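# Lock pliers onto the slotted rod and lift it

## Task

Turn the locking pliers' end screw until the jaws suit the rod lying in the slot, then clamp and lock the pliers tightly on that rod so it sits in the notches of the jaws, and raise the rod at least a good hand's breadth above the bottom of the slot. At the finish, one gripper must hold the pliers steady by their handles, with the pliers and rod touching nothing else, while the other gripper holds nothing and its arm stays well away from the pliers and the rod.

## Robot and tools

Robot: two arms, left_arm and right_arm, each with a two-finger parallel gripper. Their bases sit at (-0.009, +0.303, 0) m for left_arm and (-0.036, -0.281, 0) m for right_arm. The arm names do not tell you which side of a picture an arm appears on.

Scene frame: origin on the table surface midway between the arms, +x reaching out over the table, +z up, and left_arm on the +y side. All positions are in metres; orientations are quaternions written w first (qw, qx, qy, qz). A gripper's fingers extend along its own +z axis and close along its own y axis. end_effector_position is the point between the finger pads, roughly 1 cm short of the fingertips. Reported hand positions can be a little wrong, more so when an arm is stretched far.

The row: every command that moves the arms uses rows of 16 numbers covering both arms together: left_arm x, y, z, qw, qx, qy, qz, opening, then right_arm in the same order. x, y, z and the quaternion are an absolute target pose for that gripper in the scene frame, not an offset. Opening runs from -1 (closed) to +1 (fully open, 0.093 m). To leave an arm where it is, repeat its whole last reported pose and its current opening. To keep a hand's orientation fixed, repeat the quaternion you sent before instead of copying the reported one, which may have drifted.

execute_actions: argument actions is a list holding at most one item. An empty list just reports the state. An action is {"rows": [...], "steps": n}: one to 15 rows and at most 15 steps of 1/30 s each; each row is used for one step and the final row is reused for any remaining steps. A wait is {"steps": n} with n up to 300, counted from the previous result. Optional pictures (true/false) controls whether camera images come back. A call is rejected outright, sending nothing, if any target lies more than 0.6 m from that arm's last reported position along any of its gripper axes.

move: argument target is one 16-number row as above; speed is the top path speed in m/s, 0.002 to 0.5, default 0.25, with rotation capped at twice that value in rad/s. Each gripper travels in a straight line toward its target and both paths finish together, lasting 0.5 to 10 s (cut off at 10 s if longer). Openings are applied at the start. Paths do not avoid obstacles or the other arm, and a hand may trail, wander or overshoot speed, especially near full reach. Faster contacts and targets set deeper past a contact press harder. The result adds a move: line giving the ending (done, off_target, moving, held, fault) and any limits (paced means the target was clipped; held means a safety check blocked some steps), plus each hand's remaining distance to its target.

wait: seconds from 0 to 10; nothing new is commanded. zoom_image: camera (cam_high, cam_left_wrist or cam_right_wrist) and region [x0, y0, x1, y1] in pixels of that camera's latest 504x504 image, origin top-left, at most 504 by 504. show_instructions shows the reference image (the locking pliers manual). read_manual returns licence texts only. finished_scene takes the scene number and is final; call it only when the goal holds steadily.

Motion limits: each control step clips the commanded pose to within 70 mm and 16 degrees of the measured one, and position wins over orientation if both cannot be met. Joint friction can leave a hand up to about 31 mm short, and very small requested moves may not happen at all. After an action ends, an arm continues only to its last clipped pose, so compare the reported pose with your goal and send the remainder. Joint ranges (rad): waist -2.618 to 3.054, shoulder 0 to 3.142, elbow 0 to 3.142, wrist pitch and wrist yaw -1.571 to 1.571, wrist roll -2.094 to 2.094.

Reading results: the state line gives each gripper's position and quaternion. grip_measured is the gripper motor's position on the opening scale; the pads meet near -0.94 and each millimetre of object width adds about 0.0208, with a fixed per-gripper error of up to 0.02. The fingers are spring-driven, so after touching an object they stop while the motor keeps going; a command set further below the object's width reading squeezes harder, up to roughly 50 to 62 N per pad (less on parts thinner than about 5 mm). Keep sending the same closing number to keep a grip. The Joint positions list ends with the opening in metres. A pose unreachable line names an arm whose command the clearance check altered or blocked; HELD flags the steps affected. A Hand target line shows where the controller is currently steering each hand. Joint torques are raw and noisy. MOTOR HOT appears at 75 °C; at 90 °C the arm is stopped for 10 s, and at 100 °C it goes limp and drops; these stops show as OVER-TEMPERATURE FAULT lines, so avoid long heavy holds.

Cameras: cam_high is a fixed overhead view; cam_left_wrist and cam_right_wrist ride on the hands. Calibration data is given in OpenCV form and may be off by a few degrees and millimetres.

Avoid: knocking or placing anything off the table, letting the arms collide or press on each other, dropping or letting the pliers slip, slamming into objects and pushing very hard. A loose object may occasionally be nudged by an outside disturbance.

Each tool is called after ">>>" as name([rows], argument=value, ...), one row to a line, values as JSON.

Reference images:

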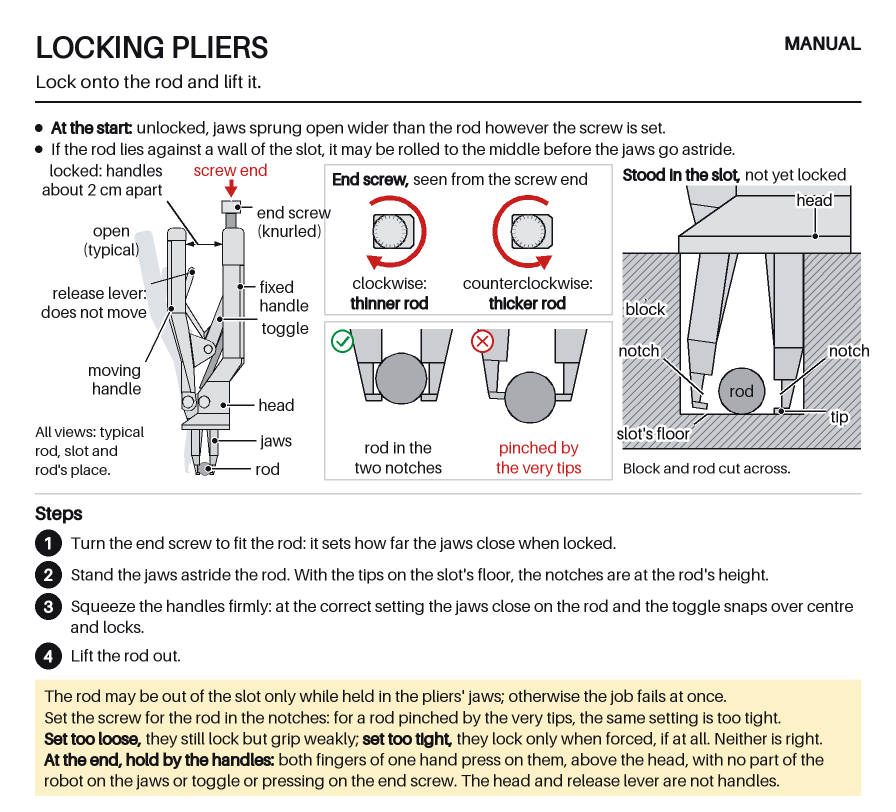

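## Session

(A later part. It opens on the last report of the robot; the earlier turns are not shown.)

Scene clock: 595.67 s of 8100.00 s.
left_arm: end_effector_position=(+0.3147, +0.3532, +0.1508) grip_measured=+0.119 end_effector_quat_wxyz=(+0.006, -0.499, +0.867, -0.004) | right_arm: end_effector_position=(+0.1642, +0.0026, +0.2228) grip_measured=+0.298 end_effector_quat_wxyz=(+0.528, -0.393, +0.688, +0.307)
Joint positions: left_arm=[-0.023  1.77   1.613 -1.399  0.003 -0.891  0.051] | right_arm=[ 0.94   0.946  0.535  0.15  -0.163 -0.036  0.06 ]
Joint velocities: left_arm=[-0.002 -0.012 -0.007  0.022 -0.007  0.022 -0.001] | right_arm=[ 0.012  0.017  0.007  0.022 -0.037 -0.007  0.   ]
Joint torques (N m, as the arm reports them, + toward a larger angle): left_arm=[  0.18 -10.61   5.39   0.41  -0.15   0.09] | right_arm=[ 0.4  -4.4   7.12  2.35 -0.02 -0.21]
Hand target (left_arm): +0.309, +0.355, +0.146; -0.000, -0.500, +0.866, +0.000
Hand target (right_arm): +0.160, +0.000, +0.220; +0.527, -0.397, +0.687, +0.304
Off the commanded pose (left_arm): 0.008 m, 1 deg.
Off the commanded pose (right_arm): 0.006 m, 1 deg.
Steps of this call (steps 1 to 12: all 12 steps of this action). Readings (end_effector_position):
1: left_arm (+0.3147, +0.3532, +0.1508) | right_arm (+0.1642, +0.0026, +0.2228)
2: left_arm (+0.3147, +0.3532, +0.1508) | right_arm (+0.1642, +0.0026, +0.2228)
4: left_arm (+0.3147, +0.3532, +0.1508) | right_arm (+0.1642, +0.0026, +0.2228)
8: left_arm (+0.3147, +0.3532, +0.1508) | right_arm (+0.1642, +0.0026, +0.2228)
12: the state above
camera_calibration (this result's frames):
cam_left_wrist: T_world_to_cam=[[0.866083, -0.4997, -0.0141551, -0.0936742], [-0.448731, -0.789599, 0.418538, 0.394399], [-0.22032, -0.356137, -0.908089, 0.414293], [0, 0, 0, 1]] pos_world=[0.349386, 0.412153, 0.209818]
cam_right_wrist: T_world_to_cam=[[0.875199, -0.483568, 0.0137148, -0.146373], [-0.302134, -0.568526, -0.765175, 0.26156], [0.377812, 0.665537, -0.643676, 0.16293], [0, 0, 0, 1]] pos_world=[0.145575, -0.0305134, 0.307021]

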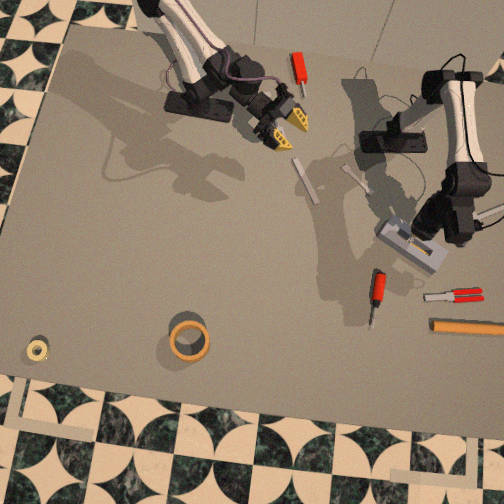

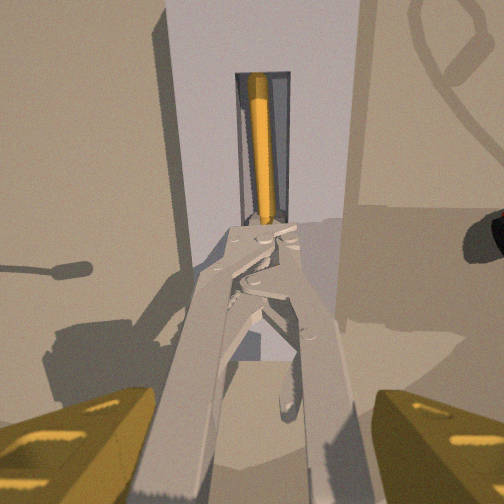

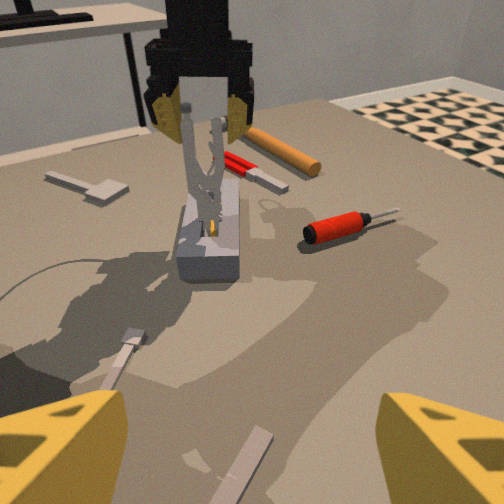

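>>> move(target=[0.314,0.353,0.184,0,-0.5,0.866,0,0.12,0.16,0.0,0.22,0.527,-0.397,0.687,0.304,0.3], speed=0.05)

>>> execute_actions([
  {"rows":[[0.308,0.356,0.183,0,-0.5,0.866,0,0.0,0.16,0.0,0.22,0.527,-0.397,0.687,0.304,0.3],[0.304,0.358,0.183,0,-0.5,0.866,0,-0.1,0.16,0.0,0.22,0.527,-0.397,0.687,0.304,0.3],[0.300,0.360,0.183,0,-0.5,0.866,0,-0.2,0.16,0.0,0.22,0.527,-0.397,0.687,0.304,0.3],[0.297,0.362,0.183,0,-0.5,0.866,0,-0.3,0.16,0.0,0.22,0.527,-0.397,0.687,0.304,0.3],[0.294,0.363,0.183,0,-0.5,0.866,0,-0.4,0.16,0.0,0.22,0.527,-0.397,0.687,0.304,0.3],[0.292,0.364,0.183,0,-0.5,0.866,0,-0.5,0.16,0.0,0.22,0.527,-0.397,0.687,0.304,0.3]],"steps":15},
])

Scene clock: 603.90 s of 8100.00 s.
left_arm: end_effector_position=(+0.3103, +0.3525, +0.1835) grip_measured=+0.119 end_effector_quat_wxyz=(+0.002, -0.499, +0.867, -0.002) | right_arm: end_effector_position=(+0.1642, +0.0026, +0.2228) grip_measured=+0.298 end_effector_quat_wxyz=(+0.528, -0.393, +0.688, +0.307)
Joint positions: left_arm=[-0.023  1.781  1.758 -1.542  0.003 -0.891  0.051] | right_arm=[ 0.94   0.946  0.535  0.15  -0.163 -0.036  0.06 ]
Joint velocities: left_arm=[-0.012  0.002 -0.007  0.007 -0.007 -0.022  0.001] | right_arm=[-0.002 -0.007  0.007 -0.022 -0.081  0.037  0.001]
Joint torques (N m, as the arm reports them, + toward a larger angle): left_arm=[-0.42 -8.06 10.22  0.22 -0.18  0.  ] | right_arm=[ 0.44 -4.39  7.11  2.35 -0.02 -0.2 ]
Hand target (left_arm): +0.313, +0.353, +0.184; +0.000, -0.500, +0.866, -0.000
Hand target (right_arm): +0.160, +0.000, +0.220; +0.527, -0.397, +0.687, +0.304
Off the commanded pose (left_arm): 0.004 m, 0 deg.
Off the commanded pose (right_arm): 0.006 m, 1 deg.
move: done
camera_calibration (this result's frames):
cam_left_wrist: T_world_to_cam=[[0.865923, -0.499725, -0.0212883, -0.0884137], [-0.444921, -0.789008, 0.423689, 0.37587], [-0.228524, -0.35741, -0.905558, 0.445368], [0, 0, 0, 1]] pos_world=[0.345569, 0.411561, 0.242172]
cam_right_wrist: T_world_to_cam=[[0.875199, -0.483568, 0.0137148, -0.146373], [-0.302134, -0.568526, -0.765175, 0.26156], [0.377812, 0.665537, -0.643676, 0.16293], [0, 0, 0, 1]] pos_world=[0.145575, -0.0305134, 0.307021]

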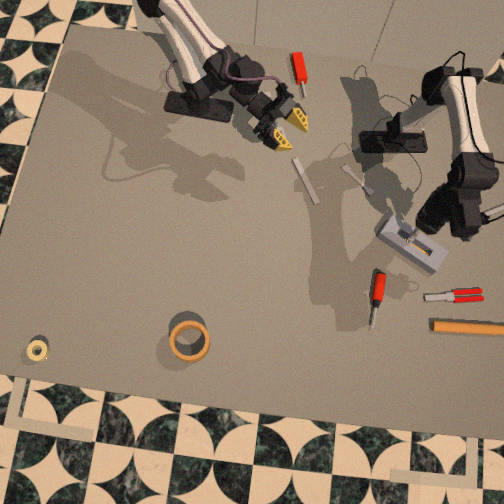

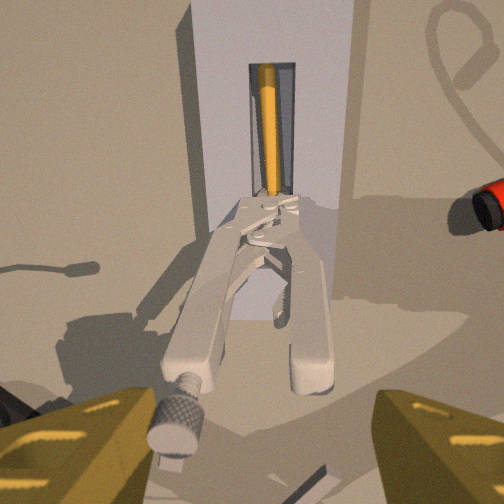

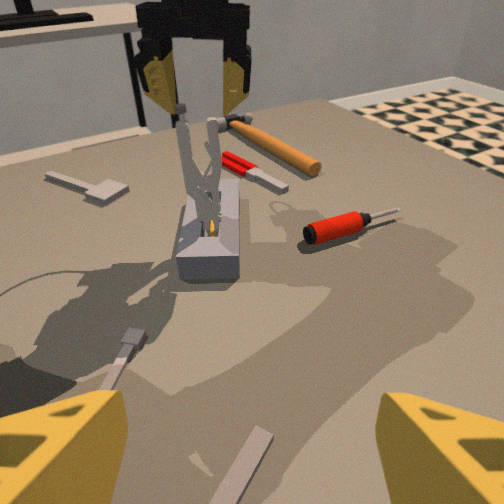

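Scene clock: 604.40 s of 8100.00 s.
left_arm: end_effector_position=(+0.2972, +0.3630, +0.1869) grip_measured=-0.498 end_effector_quat_wxyz=(+0.006, -0.503, +0.865, -0.003) | right_arm: end_effector_position=(+0.1642, +0.0026, +0.2228) grip_measured=+0.298 end_effector_quat_wxyz=(+0.528, -0.393, +0.688, +0.307)
Joint positions: left_arm=[ 0.017  1.733  1.713 -1.539  0.002 -0.86   0.021] | right_arm=[ 0.94   0.946  0.535  0.15  -0.163 -0.036  0.06 ]
Joint velocities: left_arm=[-0.002 -0.002 -0.007  0.007  0.007  0.007  0.   ] | right_arm=[ 0.002 -0.022 -0.007 -0.022  0.007 -0.022 -0.001]
Joint torques (N m, as the arm reports them, + toward a larger angle): left_arm=[  0.15 -10.06   5.17   0.42  -0.14   0.12] | right_arm=[ 0.4  -4.46  7.1   2.33 -0.03 -0.22]
Hand target (left_arm): +0.292, +0.364, +0.183; -0.000, -0.500, +0.866, +0.001
Hand target (right_arm): +0.160, +0.000, +0.220; +0.527, -0.397, +0.687, +0.304
Off the commanded pose (left_arm): 0.007 m, 1 deg.
Off the commanded pose (right_arm): 0.006 m, 1 deg.
Steps of this call (steps 1 to 15: all 15 steps of this action). Readings (end_effector_position):
1: left_arm (+0.3102, +0.3525, +0.1835) | right_arm (+0.1642, +0.0026, +0.2228)
2: left_arm (+0.3102, +0.3529, +0.1835) | right_arm (+0.1642, +0.0026, +0.2228)
4: left_arm (+0.3084, +0.3551, +0.1834) | right_arm (+0.1642, +0.0026, +0.2228)
8: left_arm (+0.2986, +0.3616, +0.1848) | right_arm (+0.1642, +0.0026, +0.2228)
15: the state above
camera_calibration (this result's frames):
cam_left_wrist: T_world_to_cam=[[0.870222, -0.492389, -0.0163273, -0.0766161], [-0.441232, -0.793695, 0.418762, 0.378421], [-0.219153, -0.357212, -0.907949, 0.446736], [0, 0, 0, 1]] pos_world=[0.331548, 0.422206, 0.245894]
cam_right_wrist: T_world_to_cam=[[0.875199, -0.483568, 0.0137148, -0.146373], [-0.302134, -0.568526, -0.765175, 0.26156], [0.377812, 0.665537, -0.643676, 0.16293], [0, 0, 0, 1]] pos_world=[0.145575, -0.0305134, 0.307021]

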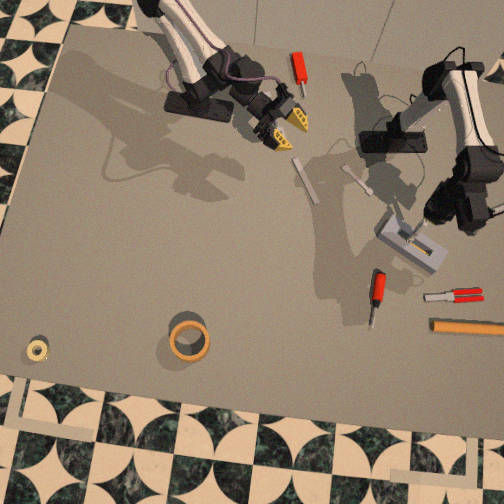

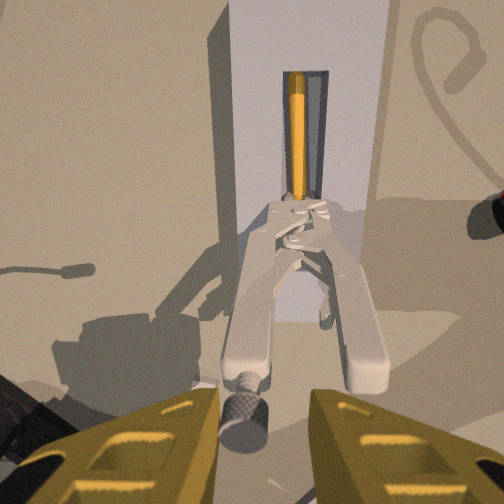

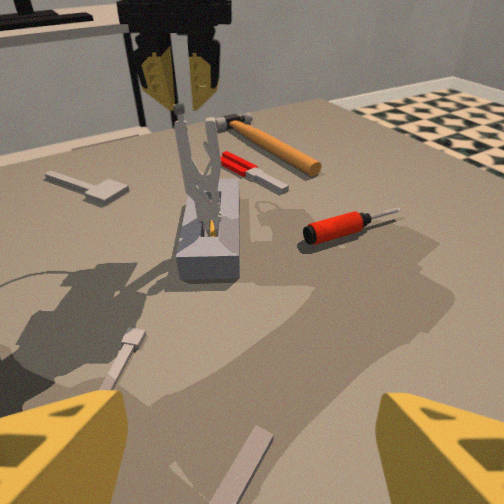

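Lower a little and grip the knurl.

>>> move(target=[0.295,0.364,0.175,0,-0.5,0.866,0,-0.5,0.16,0.0,0.22,0.527,-0.397,0.687,0.304,0.3], speed=0.03)

>>> execute_actions([
  {"rows":[[0.297,0.363,0.18,0,-0.5,0.866,0,-0.82,0.16,0.0,0.22,0.527,-0.397,0.687,0.304,0.3]],"steps":12},
])

Scene clock: 610.20 s of 8100.00 s.
left_arm: end_effector_position=(+0.2972, +0.3630, +0.1804) grip_measured=-0.498 end_effector_quat_wxyz=(+0.003, -0.501, +0.865, -0.002) | right_arm: end_effector_position=(+0.1642, +0.0026, +0.2228) grip_measured=+0.298 end_effector_quat_wxyz=(+0.528, -0.393, +0.688, +0.307)
Joint positions: left_arm=[ 0.017  1.733  1.687 -1.518  0.002 -0.857  0.021] | right_arm=[ 0.94   0.946  0.535  0.15  -0.163 -0.036  0.06 ]
Joint velocities: left_arm=[-0.007  0.007  0.002 -0.037 -0.081 -0.022  0.001] | right_arm=[-0.012 -0.007  0.002  0.022 -0.066  0.007 -0.   ]
Joint torques (N m, as the arm reports them, + toward a larger angle): left_arm=[-0.01 -9.49  5.53  0.48 -0.14  0.12] | right_arm=[ 0.39 -4.44  7.1   2.34 -0.03 -0.21]
Hand target (left_arm): +0.295, +0.364, +0.175; -0.000, -0.500, +0.866, +0.000
Hand target (right_arm): +0.160, +0.000, +0.220; +0.527, -0.397, +0.687, +0.304
Off the commanded pose (left_arm): 0.006 m, 0 deg.
Off the commanded pose (right_arm): 0.006 m, 1 deg.
move: done
camera_calibration (this result's frames):
cam_left_wrist: T_world_to_cam=[[0.8688, -0.494731, -0.0206812, -0.0746501], [-0.440988, -0.792067, 0.42209, 0.379873], [-0.225202, -0.357592, -0.906318, 0.44246], [0, 0, 0, 1]] pos_world=[0.332018, 0.422173, 0.239126]
cam_right_wrist: T_world_to_cam=[[0.875199, -0.483568, 0.0137148, -0.146373], [-0.302134, -0.568526, -0.765175, 0.26156], [0.377812, 0.665537, -0.643676, 0.16293], [0, 0, 0, 1]] pos_world=[0.145575, -0.0305134, 0.307021]

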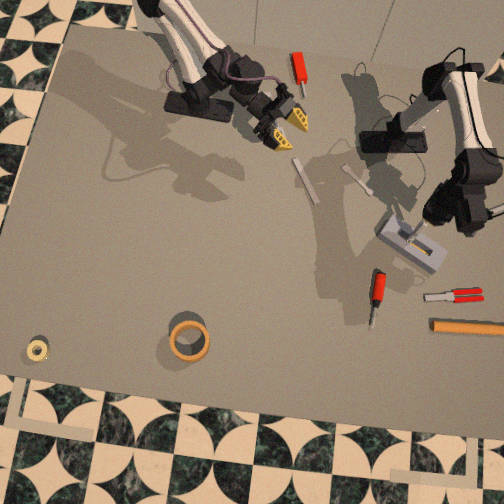

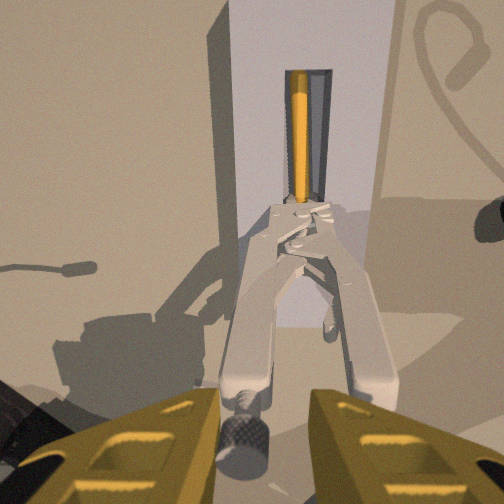

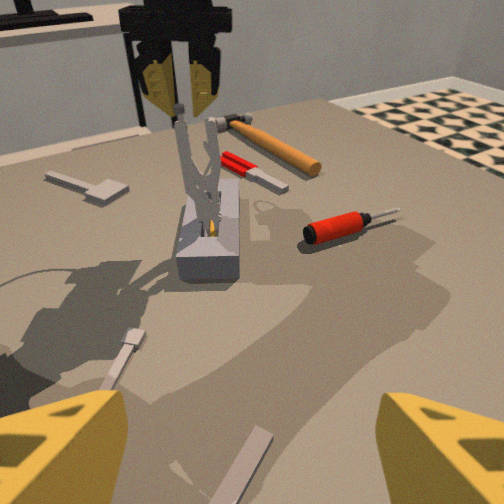

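Scene clock: 610.60 s of 8100.00 s.
left_arm: end_effector_position=(+0.2971, +0.3630, +0.1804) grip_measured=-0.808 end_effector_quat_wxyz=(+0.003, -0.501, +0.865, -0.002) | right_arm: end_effector_position=(+0.1642, +0.0026, +0.2228) grip_measured=+0.298 end_effector_quat_wxyz=(+0.528, -0.393, +0.688, +0.307)
Joint positions: left_arm=[ 0.017  1.733  1.687 -1.518  0.002 -0.857  0.006] | right_arm=[ 0.94   0.946  0.535  0.15  -0.163 -0.036  0.06 ]
Joint velocities: left_arm=[ 0.007 -0.007  0.002 -0.007 -0.051  0.022  0.   ] | right_arm=[-0.012 -0.017  0.007  0.007 -0.037 -0.007  0.   ]
Joint torques (N m, as the arm reports them, + toward a larger angle): left_arm=[-0.3  -8.55  8.53  0.27 -0.14  0.06] | right_arm=[ 0.35 -4.43  7.08  2.34 -0.03 -0.21]
Hand target (left_arm): +0.297, +0.363, +0.180; +0.000, -0.500, +0.866, -0.000
Hand target (right_arm): +0.160, +0.000, +0.220; +0.527, -0.397, +0.687, +0.304
Off the commanded pose (left_arm): 0.000 m, 0 deg.
Off the commanded pose (right_arm): 0.006 m, 1 deg.
Steps of this call (steps 1 to 12: all 12 steps of this action). Readings (end_effector_position):
1: left_arm (+0.2971, +0.3630, +0.1804) | right_arm (+0.1642, +0.0026, +0.2228)
2: left_arm (+0.2971, +0.3630, +0.1804) | right_arm (+0.1642, +0.0026, +0.2228)
4: left_arm (+0.2971, +0.3630, +0.1804) | right_arm (+0.1642, +0.0026, +0.2228)
8: left_arm (+0.2971, +0.3630, +0.1804) | right_arm (+0.1642, +0.0026, +0.2228)
12: the state above
camera_calibration (this result's frames):
cam_left_wrist: T_world_to_cam=[[0.868604, -0.495064, -0.0209713, -0.0743485], [-0.441132, -0.791869, 0.422311, 0.37975], [-0.225677, -0.35757, -0.906208, 0.442547], [0, 0, 0, 1]] pos_world=[0.331972, 0.422146, 0.239108]
cam_right_wrist: T_world_to_cam=[[0.875199, -0.483568, 0.0137148, -0.146373], [-0.302134, -0.568526, -0.765175, 0.26156], [0.377812, 0.665537, -0.643676, 0.16293], [0, 0, 0, 1]] pos_world=[0.145575, -0.0305134, 0.307021]

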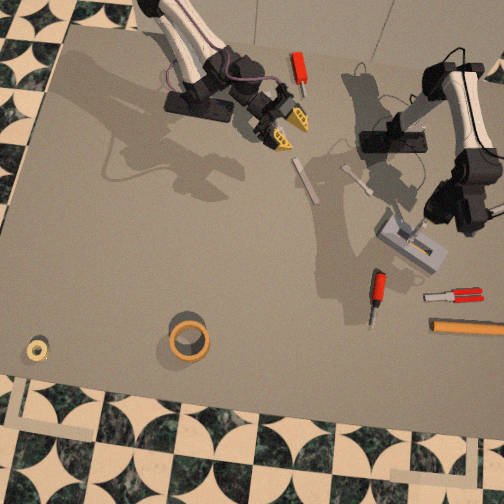

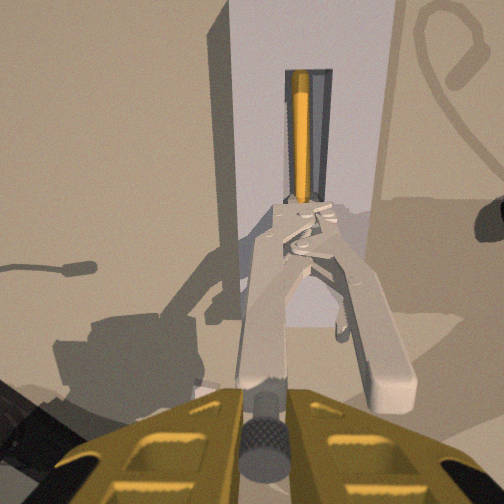

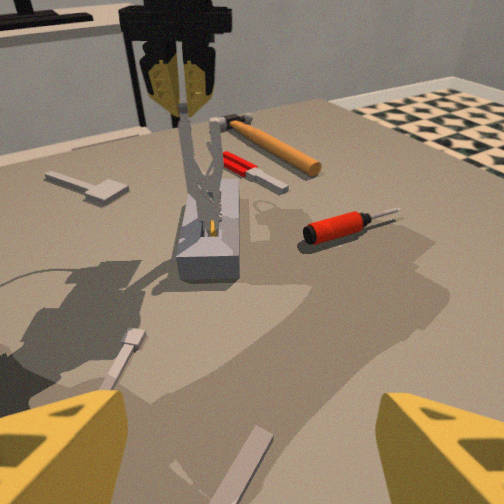

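>>> move(target=[0.297,0.363,0.18,0,-0.1736,0.9848,0,-0.82,0.16,0.0,0.22,0.527,-0.397,0.687,0.304,0.3], speed=0.15)

Scene clock: 615.47 s of 8100.00 s.
left_arm: end_effector_position=(+0.2976, +0.3639, +0.1804) grip_measured=-0.809 end_effector_quat_wxyz=(+0.005, -0.190, +0.982, +0.002) | right_arm: end_effector_position=(+0.1642, +0.0026, +0.2228) grip_measured=+0.298 end_effector_quat_wxyz=(+0.528, -0.393, +0.688, +0.307)
Joint positions: left_arm=[ 0.017  1.733  1.687 -1.516 -0.003 -0.188  0.006] | right_arm=[ 0.94   0.946  0.535  0.15  -0.163 -0.036  0.06 ]
Joint velocities: left_arm=[ 0.002 -0.007  0.007 -0.037  0.022  0.007 -0.   ] | right_arm=[ 0.012 -0.007  0.012  0.022 -0.022  0.007 -0.   ]
Joint torques (N m, as the arm reports them, + toward a larger angle): left_arm=[-0.26 -8.77  8.54  0.27 -0.07  0.39] | right_arm=[ 0.43 -4.47  7.07  2.34 -0.02 -0.21]
Hand target (left_arm): +0.297, +0.363, +0.180; +0.000, -0.174, +0.985, -0.000
Hand target (right_arm): +0.160, +0.000, +0.220; +0.527, -0.397, +0.687, +0.304
Off the commanded pose (left_arm): 0.001 m, 2 deg.
Off the commanded pose (right_arm): 0.006 m, 1 deg.
move: done
camera_calibration (this result's frames):
cam_left_wrist: T_world_to_cam=[[0.375071, -0.926558, -0.0284933, 0.230948], [-0.838364, -0.352166, 0.416083, 0.340027], [-0.395559, -0.132173, -0.90888, 0.41201], [0, 0, 0, 1]] pos_world=[0.361419, 0.388189, 0.239568]
cam_right_wrist: T_world_to_cam=[[0.875199, -0.483568, 0.0137148, -0.146373], [-0.302134, -0.568526, -0.765175, 0.26156], [0.377812, 0.665537, -0.643676, 0.16293], [0, 0, 0, 1]] pos_world=[0.145575, -0.0305134, 0.307021]

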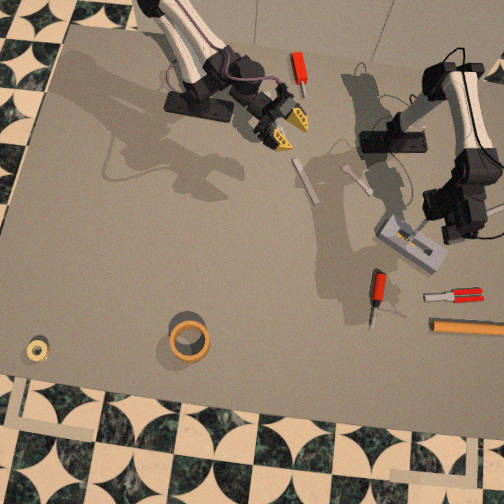

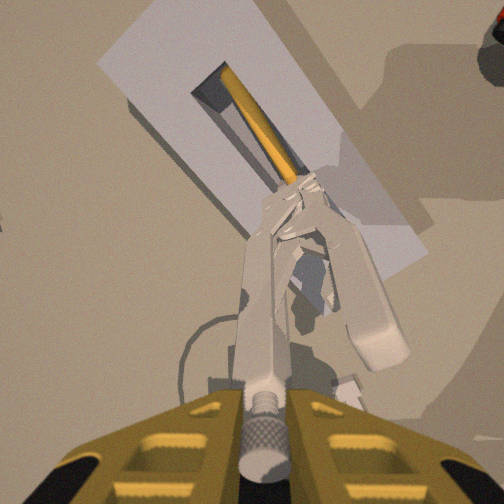

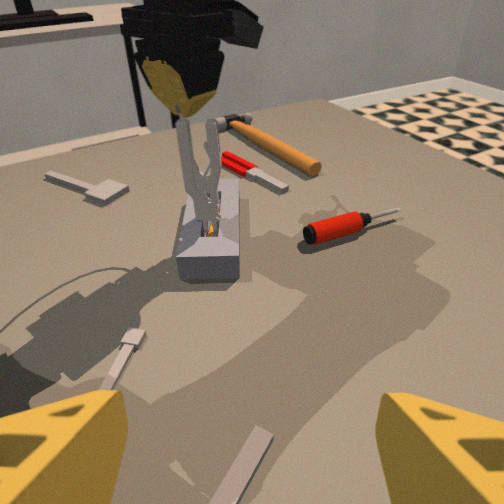

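>>> execute_actions([
  {"rows":[[0.297,0.363,0.182,0,-0.19,0.982,0,-0.45,0.16,0.0,0.22,0.527,-0.397,0.687,0.304,0.3]],"steps":8},
], pictures=false)

>>> move(target=[0.296,0.363,0.183,0,-0.47,0.8827,0,-0.45,0.16,0.0,0.22,0.527,-0.397,0.687,0.304,0.3], speed=0.25)

>>> move(target=[0.294,0.362,0.155,0,-0.47,0.8827,0,-0.45,0.16,0.0,0.22,0.527,-0.397,0.687,0.304,0.3], speed=0.05)

>>> move(target=[0.292,0.360,0.12,0,-0.47,0.8827,0,-0.45,0.16,0.0,0.22,0.527,-0.397,0.687,0.304,0.3], speed=0.012)

Scene clock: 620.63 s of 8100.00 s.
left_arm: end_effector_position=(+0.2959, +0.3636, +0.1804) grip_measured=-0.451 end_effector_quat_wxyz=(+0.001, -0.189, +0.982, +0.002) | right_arm: end_effector_position=(+0.1642, +0.0026, +0.2228) grip_measured=+0.298 end_effector_quat_wxyz=(+0.528, -0.393, +0.688, +0.307)
Joint positions: left_arm=[ 0.017  1.733  1.687 -1.523 -0.003 -0.186  0.024] | right_arm=[ 0.94   0.946  0.535  0.15  -0.163 -0.036  0.06 ]
Joint velocities: left_arm=[-0.002 -0.007 -0.017  0.022 -0.022 -0.022 -0.   ] | right_arm=[ 0.002 -0.007 -0.002 -0.066  0.037  0.051 -0.001]
Joint torques (N m, as the arm reports them, + toward a larger angle): left_arm=[-0.3  -8.72  9.42  0.22 -0.08 -0.01] | right_arm=[ 0.38 -4.44  7.1   2.34 -0.03 -0.21]
Hand target (left_arm): +0.297, +0.363, +0.182; +0.000, -0.190, +0.982, -0.000
Hand target (right_arm): +0.160, +0.000, +0.220; +0.527, -0.397, +0.687, +0.304
Off the commanded pose (left_arm): 0.002 m, 0 deg.
Off the commanded pose (right_arm): 0.006 m, 1 deg.
Steps of this call (steps 1 to 147: nothing new was sent; steps 148 to 155: all 8 steps of this action). Readings (end_effector_position):
148: left_arm (+0.2974, +0.3639, +0.1804) | right_arm (+0.1642, +0.0026, +0.2228)
149: left_arm (+0.2969, +0.3638, +0.1804) | right_arm (+0.1642, +0.0026, +0.2228)
151: left_arm (+0.2964, +0.3637, +0.1804) | right_arm (+0.1642, +0.0026, +0.2228)
155: the state above

Scene clock: 622.63 s of 8100.00 s.
left_arm: end_effector_position=(+0.2950, +0.3634, +0.1804) grip_measured=-0.451 end_effector_quat_wxyz=(-0.000, -0.465, +0.885, +0.002) | right_arm: end_effector_position=(+0.1642, +0.0026, +0.2228) grip_measured=+0.298 end_effector_quat_wxyz=(+0.528, -0.393, +0.688, +0.307)
Joint positions: left_arm=[ 0.017  1.733  1.687 -1.526 -0.003 -0.775  0.024] | right_arm=[ 0.94   0.946  0.535  0.15  -0.163 -0.036  0.06 ]
Joint velocities: left_arm=[ 0.002  0.007 -0.007 -0.051 -0.007 -0.022  0.   ] | right_arm=[-0.032  0.012 -0.007  0.022 -0.081  0.007 -0.   ]
Joint torques (N m, as the arm reports them, + toward a larger angle): left_arm=[-0.33 -8.92  9.42  0.23 -0.09 -0.08] | right_arm=[ 0.38 -4.46  7.11  2.33 -0.03 -0.21]
Hand target (left_arm): +0.296, +0.363, +0.183; +0.000, -0.470, +0.883, -0.000
Hand target (right_arm): +0.160, +0.000, +0.220; +0.527, -0.397, +0.687, +0.304
Off the commanded pose (left_arm): 0.003 m, 1 deg.
Off the commanded pose (right_arm): 0.006 m, 1 deg.
move: done
camera_calibration (this result's frames):
cam_left_wrist: T_world_to_cam=[[0.825123, -0.564135, -0.0303842, -0.032706], [-0.500525, -0.754909, 0.423777, 0.383021], [-0.262005, -0.33446, -0.905257, 0.444384], [0, 0, 0, 1]] pos_world=[0.335129, 0.419325, 0.238972]
cam_right_wrist: T_world_to_cam=[[0.875199, -0.483568, 0.0137148, -0.146373], [-0.302134, -0.568526, -0.765175, 0.26156], [0.377812, 0.665537, -0.643676, 0.16293], [0, 0, 0, 1]] pos_world=[0.145575, -0.0305134, 0.307021]

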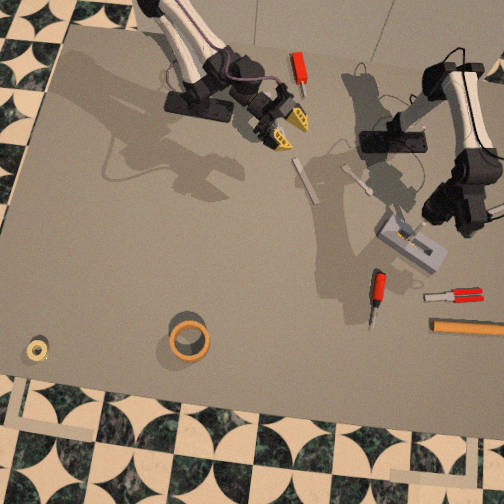

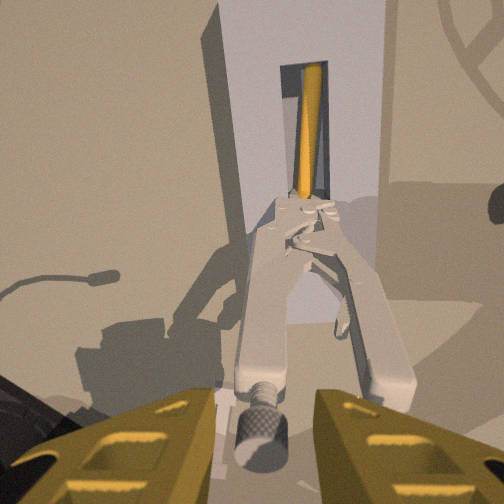

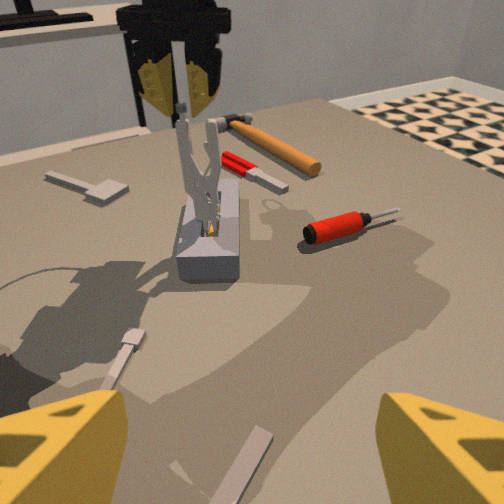

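Scene clock: 623.47 s of 8100.00 s.
left_arm: end_effector_position=(+0.2972, +0.3632, +0.1585) grip_measured=-0.451 end_effector_quat_wxyz=(-0.000, -0.467, +0.884, -0.000) | right_arm: end_effector_position=(+0.1642, +0.0026, +0.2228) grip_measured=+0.298 end_effector_quat_wxyz=(+0.528, -0.393, +0.688, +0.307)
Joint positions: left_arm=[ 0.017  1.727  1.593 -1.437  0.    -0.779  0.024] | right_arm=[ 0.94   0.946  0.535  0.15  -0.163 -0.036  0.06 ]
Joint velocities: left_arm=[ 0.002 -0.012 -0.007 -0.022 -0.022 -0.007 -0.001] | right_arm=[-0.012 -0.007 -0.002  0.022  0.007  0.022 -0.001]
Joint torques (N m, as the arm reports them, + toward a larger angle): left_arm=[ -0.52 -10.48   5.47   0.46  -0.11  -0.06] | right_arm=[ 0.37 -4.43  7.11  2.34 -0.04 -0.22]
Hand target (left_arm): +0.294, +0.362, +0.155; -0.000, -0.470, +0.883, -0.000
Hand target (right_arm): +0.160, +0.000, +0.220; +0.527, -0.397, +0.687, +0.304
Off the commanded pose (left_arm): 0.005 m, 0 deg.
Off the commanded pose (right_arm): 0.006 m, 1 deg.
move: done
camera_calibration (this result's frames):
cam_left_wrist: T_world_to_cam=[[0.827322, -0.561072, -0.0271379, -0.0375515], [-0.498401, -0.755481, 0.42526, 0.392591], [-0.259103, -0.338301, -0.904664, 0.425585], [0, 0, 0, 1]] pos_world=[0.337005, 0.419502, 0.21704]
cam_right_wrist: T_world_to_cam=[[0.875199, -0.483568, 0.0137148, -0.146373], [-0.302134, -0.568526, -0.765175, 0.26156], [0.377812, 0.665537, -0.643676, 0.16293], [0, 0, 0, 1]] pos_world=[0.145575, -0.0305134, 0.307021]

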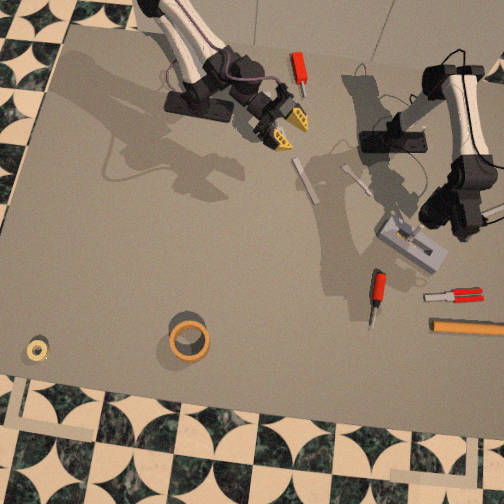

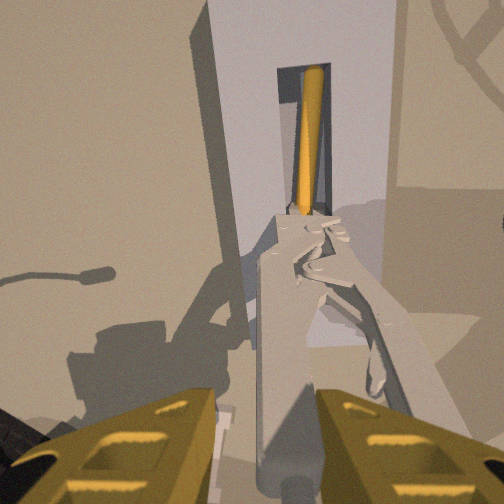

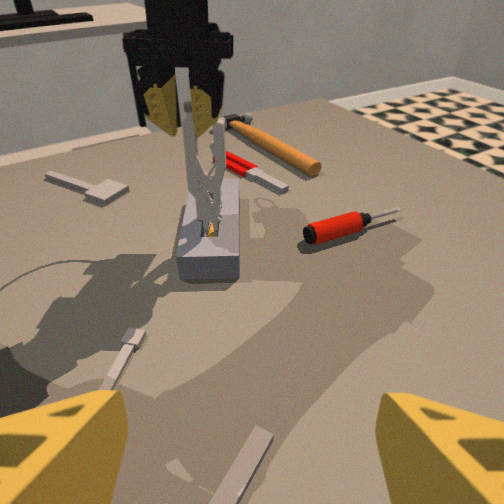

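Scene clock: 626.93 s of 8100.00 s.
left_arm: end_effector_position=(+0.3077, +0.3608, +0.1532) grip_measured=-0.451 end_effector_quat_wxyz=(+0.049, -0.467, +0.882, -0.028) | right_arm: end_effector_position=(+0.1642, +0.0026, +0.2228) grip_measured=+0.298 end_effector_quat_wxyz=(+0.528, -0.393, +0.688, +0.307)
Joint positions: left_arm=[ 0.017  1.66   1.49  -1.291  0.026 -0.782  0.024] | right_arm=[ 0.94   0.946  0.535  0.15  -0.163 -0.036  0.06 ]
Joint velocities: left_arm=[ 0.002  0.007 -0.017 -0.007  0.022  0.051  0.   ] | right_arm=[-0.002 -0.007 -0.007 -0.066 -0.007  0.037 -0.001]
Joint torques (N m, as the arm reports them, + toward a larger angle): left_arm=[-0.94 -5.    1.44  0.65 -0.44 -0.11] | right_arm=[ 0.42 -4.45  7.13  2.35 -0.02 -0.21]
Hand target (left_arm): +0.291, +0.360, +0.123; -0.000, -0.469, +0.883, +0.000
Hand target (right_arm): +0.160, +0.000, +0.220; +0.527, -0.397, +0.687, +0.304
Off the commanded pose (left_arm): 0.037 m, 6 deg.
Off the commanded pose (right_arm): 0.006 m, 1 deg.
move: off_target (left_arm)
camera_calibration (this result's frames):
cam_left_wrist: T_world_to_cam=[[0.825677, -0.559945, 0.0686918, -0.0622628], [-0.542345, -0.754348, 0.369894, 0.419833], [-0.155303, -0.342668, -0.926531, 0.395641], [0, 0, 0, 1]] pos_world=[0.340547, 0.41741, 0.215557]
cam_right_wrist: T_world_to_cam=[[0.875199, -0.483568, 0.0137148, -0.146373], [-0.302134, -0.568526, -0.765175, 0.26156], [0.377812, 0.665537, -0.643676, 0.16293], [0, 0, 0, 1]] pos_world=[0.145575, -0.0305134, 0.307021]

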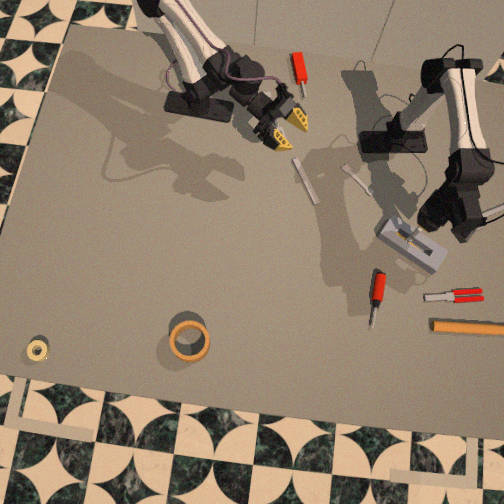

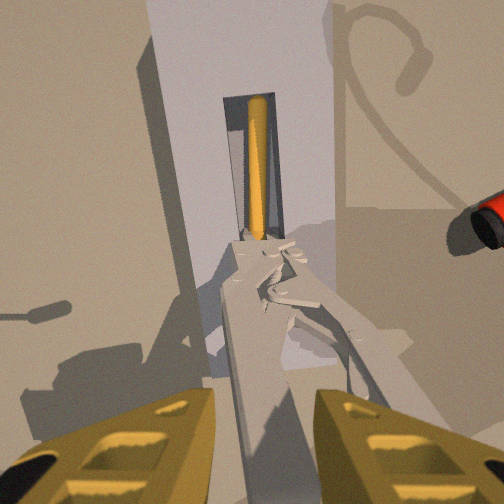

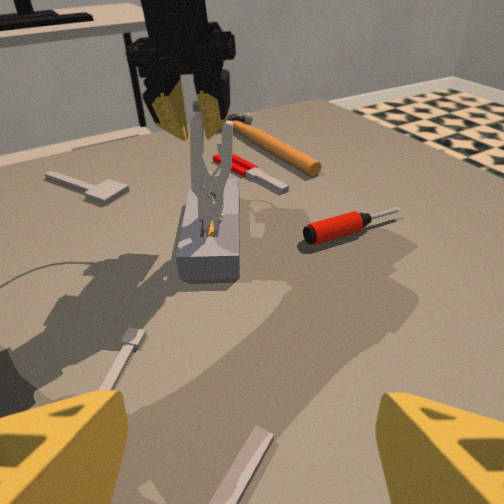

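>>> move(target=[0.296,0.362,0.175,0,-0.47,0.8827,0,-0.45,0.16,0.0,0.22,0.527,-0.397,0.687,0.304,0.3], speed=0.03)

Scene clock: 638.20 s of 8100.00 s.
left_arm: end_effector_position=(+0.2925, +0.3608, +0.1735) grip_measured=-0.451 end_effector_quat_wxyz=(+0.001, -0.468, +0.883, -0.005) | right_arm: end_effector_position=(+0.1642, +0.0026, +0.2228) grip_measured=+0.298 end_effector_quat_wxyz=(+0.528, -0.393, +0.688, +0.307)
Joint positions: left_arm=[ 0.017  1.709  1.632 -1.488  0.009 -0.782  0.024] | right_arm=[ 0.94   0.946  0.535  0.15  -0.163 -0.036  0.06 ]
Joint velocities: left_arm=[-0.017 -0.002 -0.017 -0.081 -0.066 -0.051 -0.001] | right_arm=[ 0.027  0.017 -0.007 -0.037 -0.051  0.007  0.   ]
Joint torques (N m, as the arm reports them, + toward a larger angle): left_arm=[-0.54 -7.42 10.36  0.25 -0.2  -0.02] | right_arm=[ 0.37 -4.48  7.09  2.35 -0.02 -0.21]
Hand target (left_arm): +0.296, +0.362, +0.174; -0.000, -0.470, +0.883, -0.001
Hand target (right_arm): +0.160, +0.000, +0.220; +0.527, -0.397, +0.687, +0.304
Off the commanded pose (left_arm): 0.004 m, 1 deg.
Off the commanded pose (right_arm): 0.006 m, 1 deg.
move: done
camera_calibration (this result's frames):
cam_left_wrist: T_world_to_cam=[[0.829185, -0.558727, -0.0166201, -0.0377909], [-0.499382, -0.753816, 0.427058, 0.381371], [-0.251138, -0.345811, -0.904071, 0.43738], [0, 0, 0, 1]] pos_world=[0.331628, 0.41762, 0.231927]
cam_right_wrist: T_world_to_cam=[[0.875199, -0.483568, 0.0137148, -0.146373], [-0.302134, -0.568526, -0.765175, 0.26156], [0.377812, 0.665537, -0.643676, 0.16293], [0, 0, 0, 1]] pos_world=[0.145575, -0.0305134, 0.307021]

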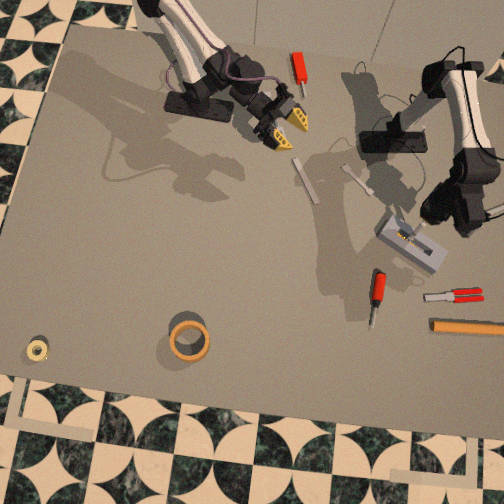

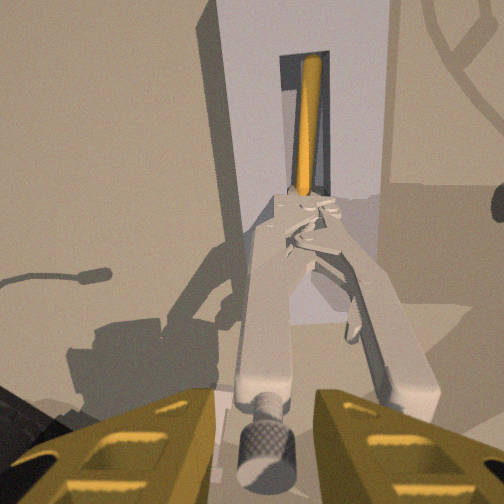

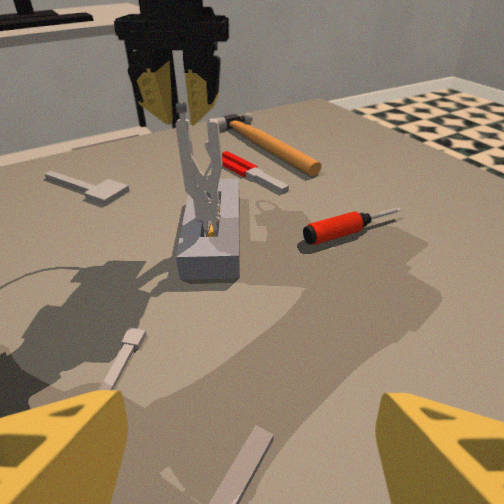

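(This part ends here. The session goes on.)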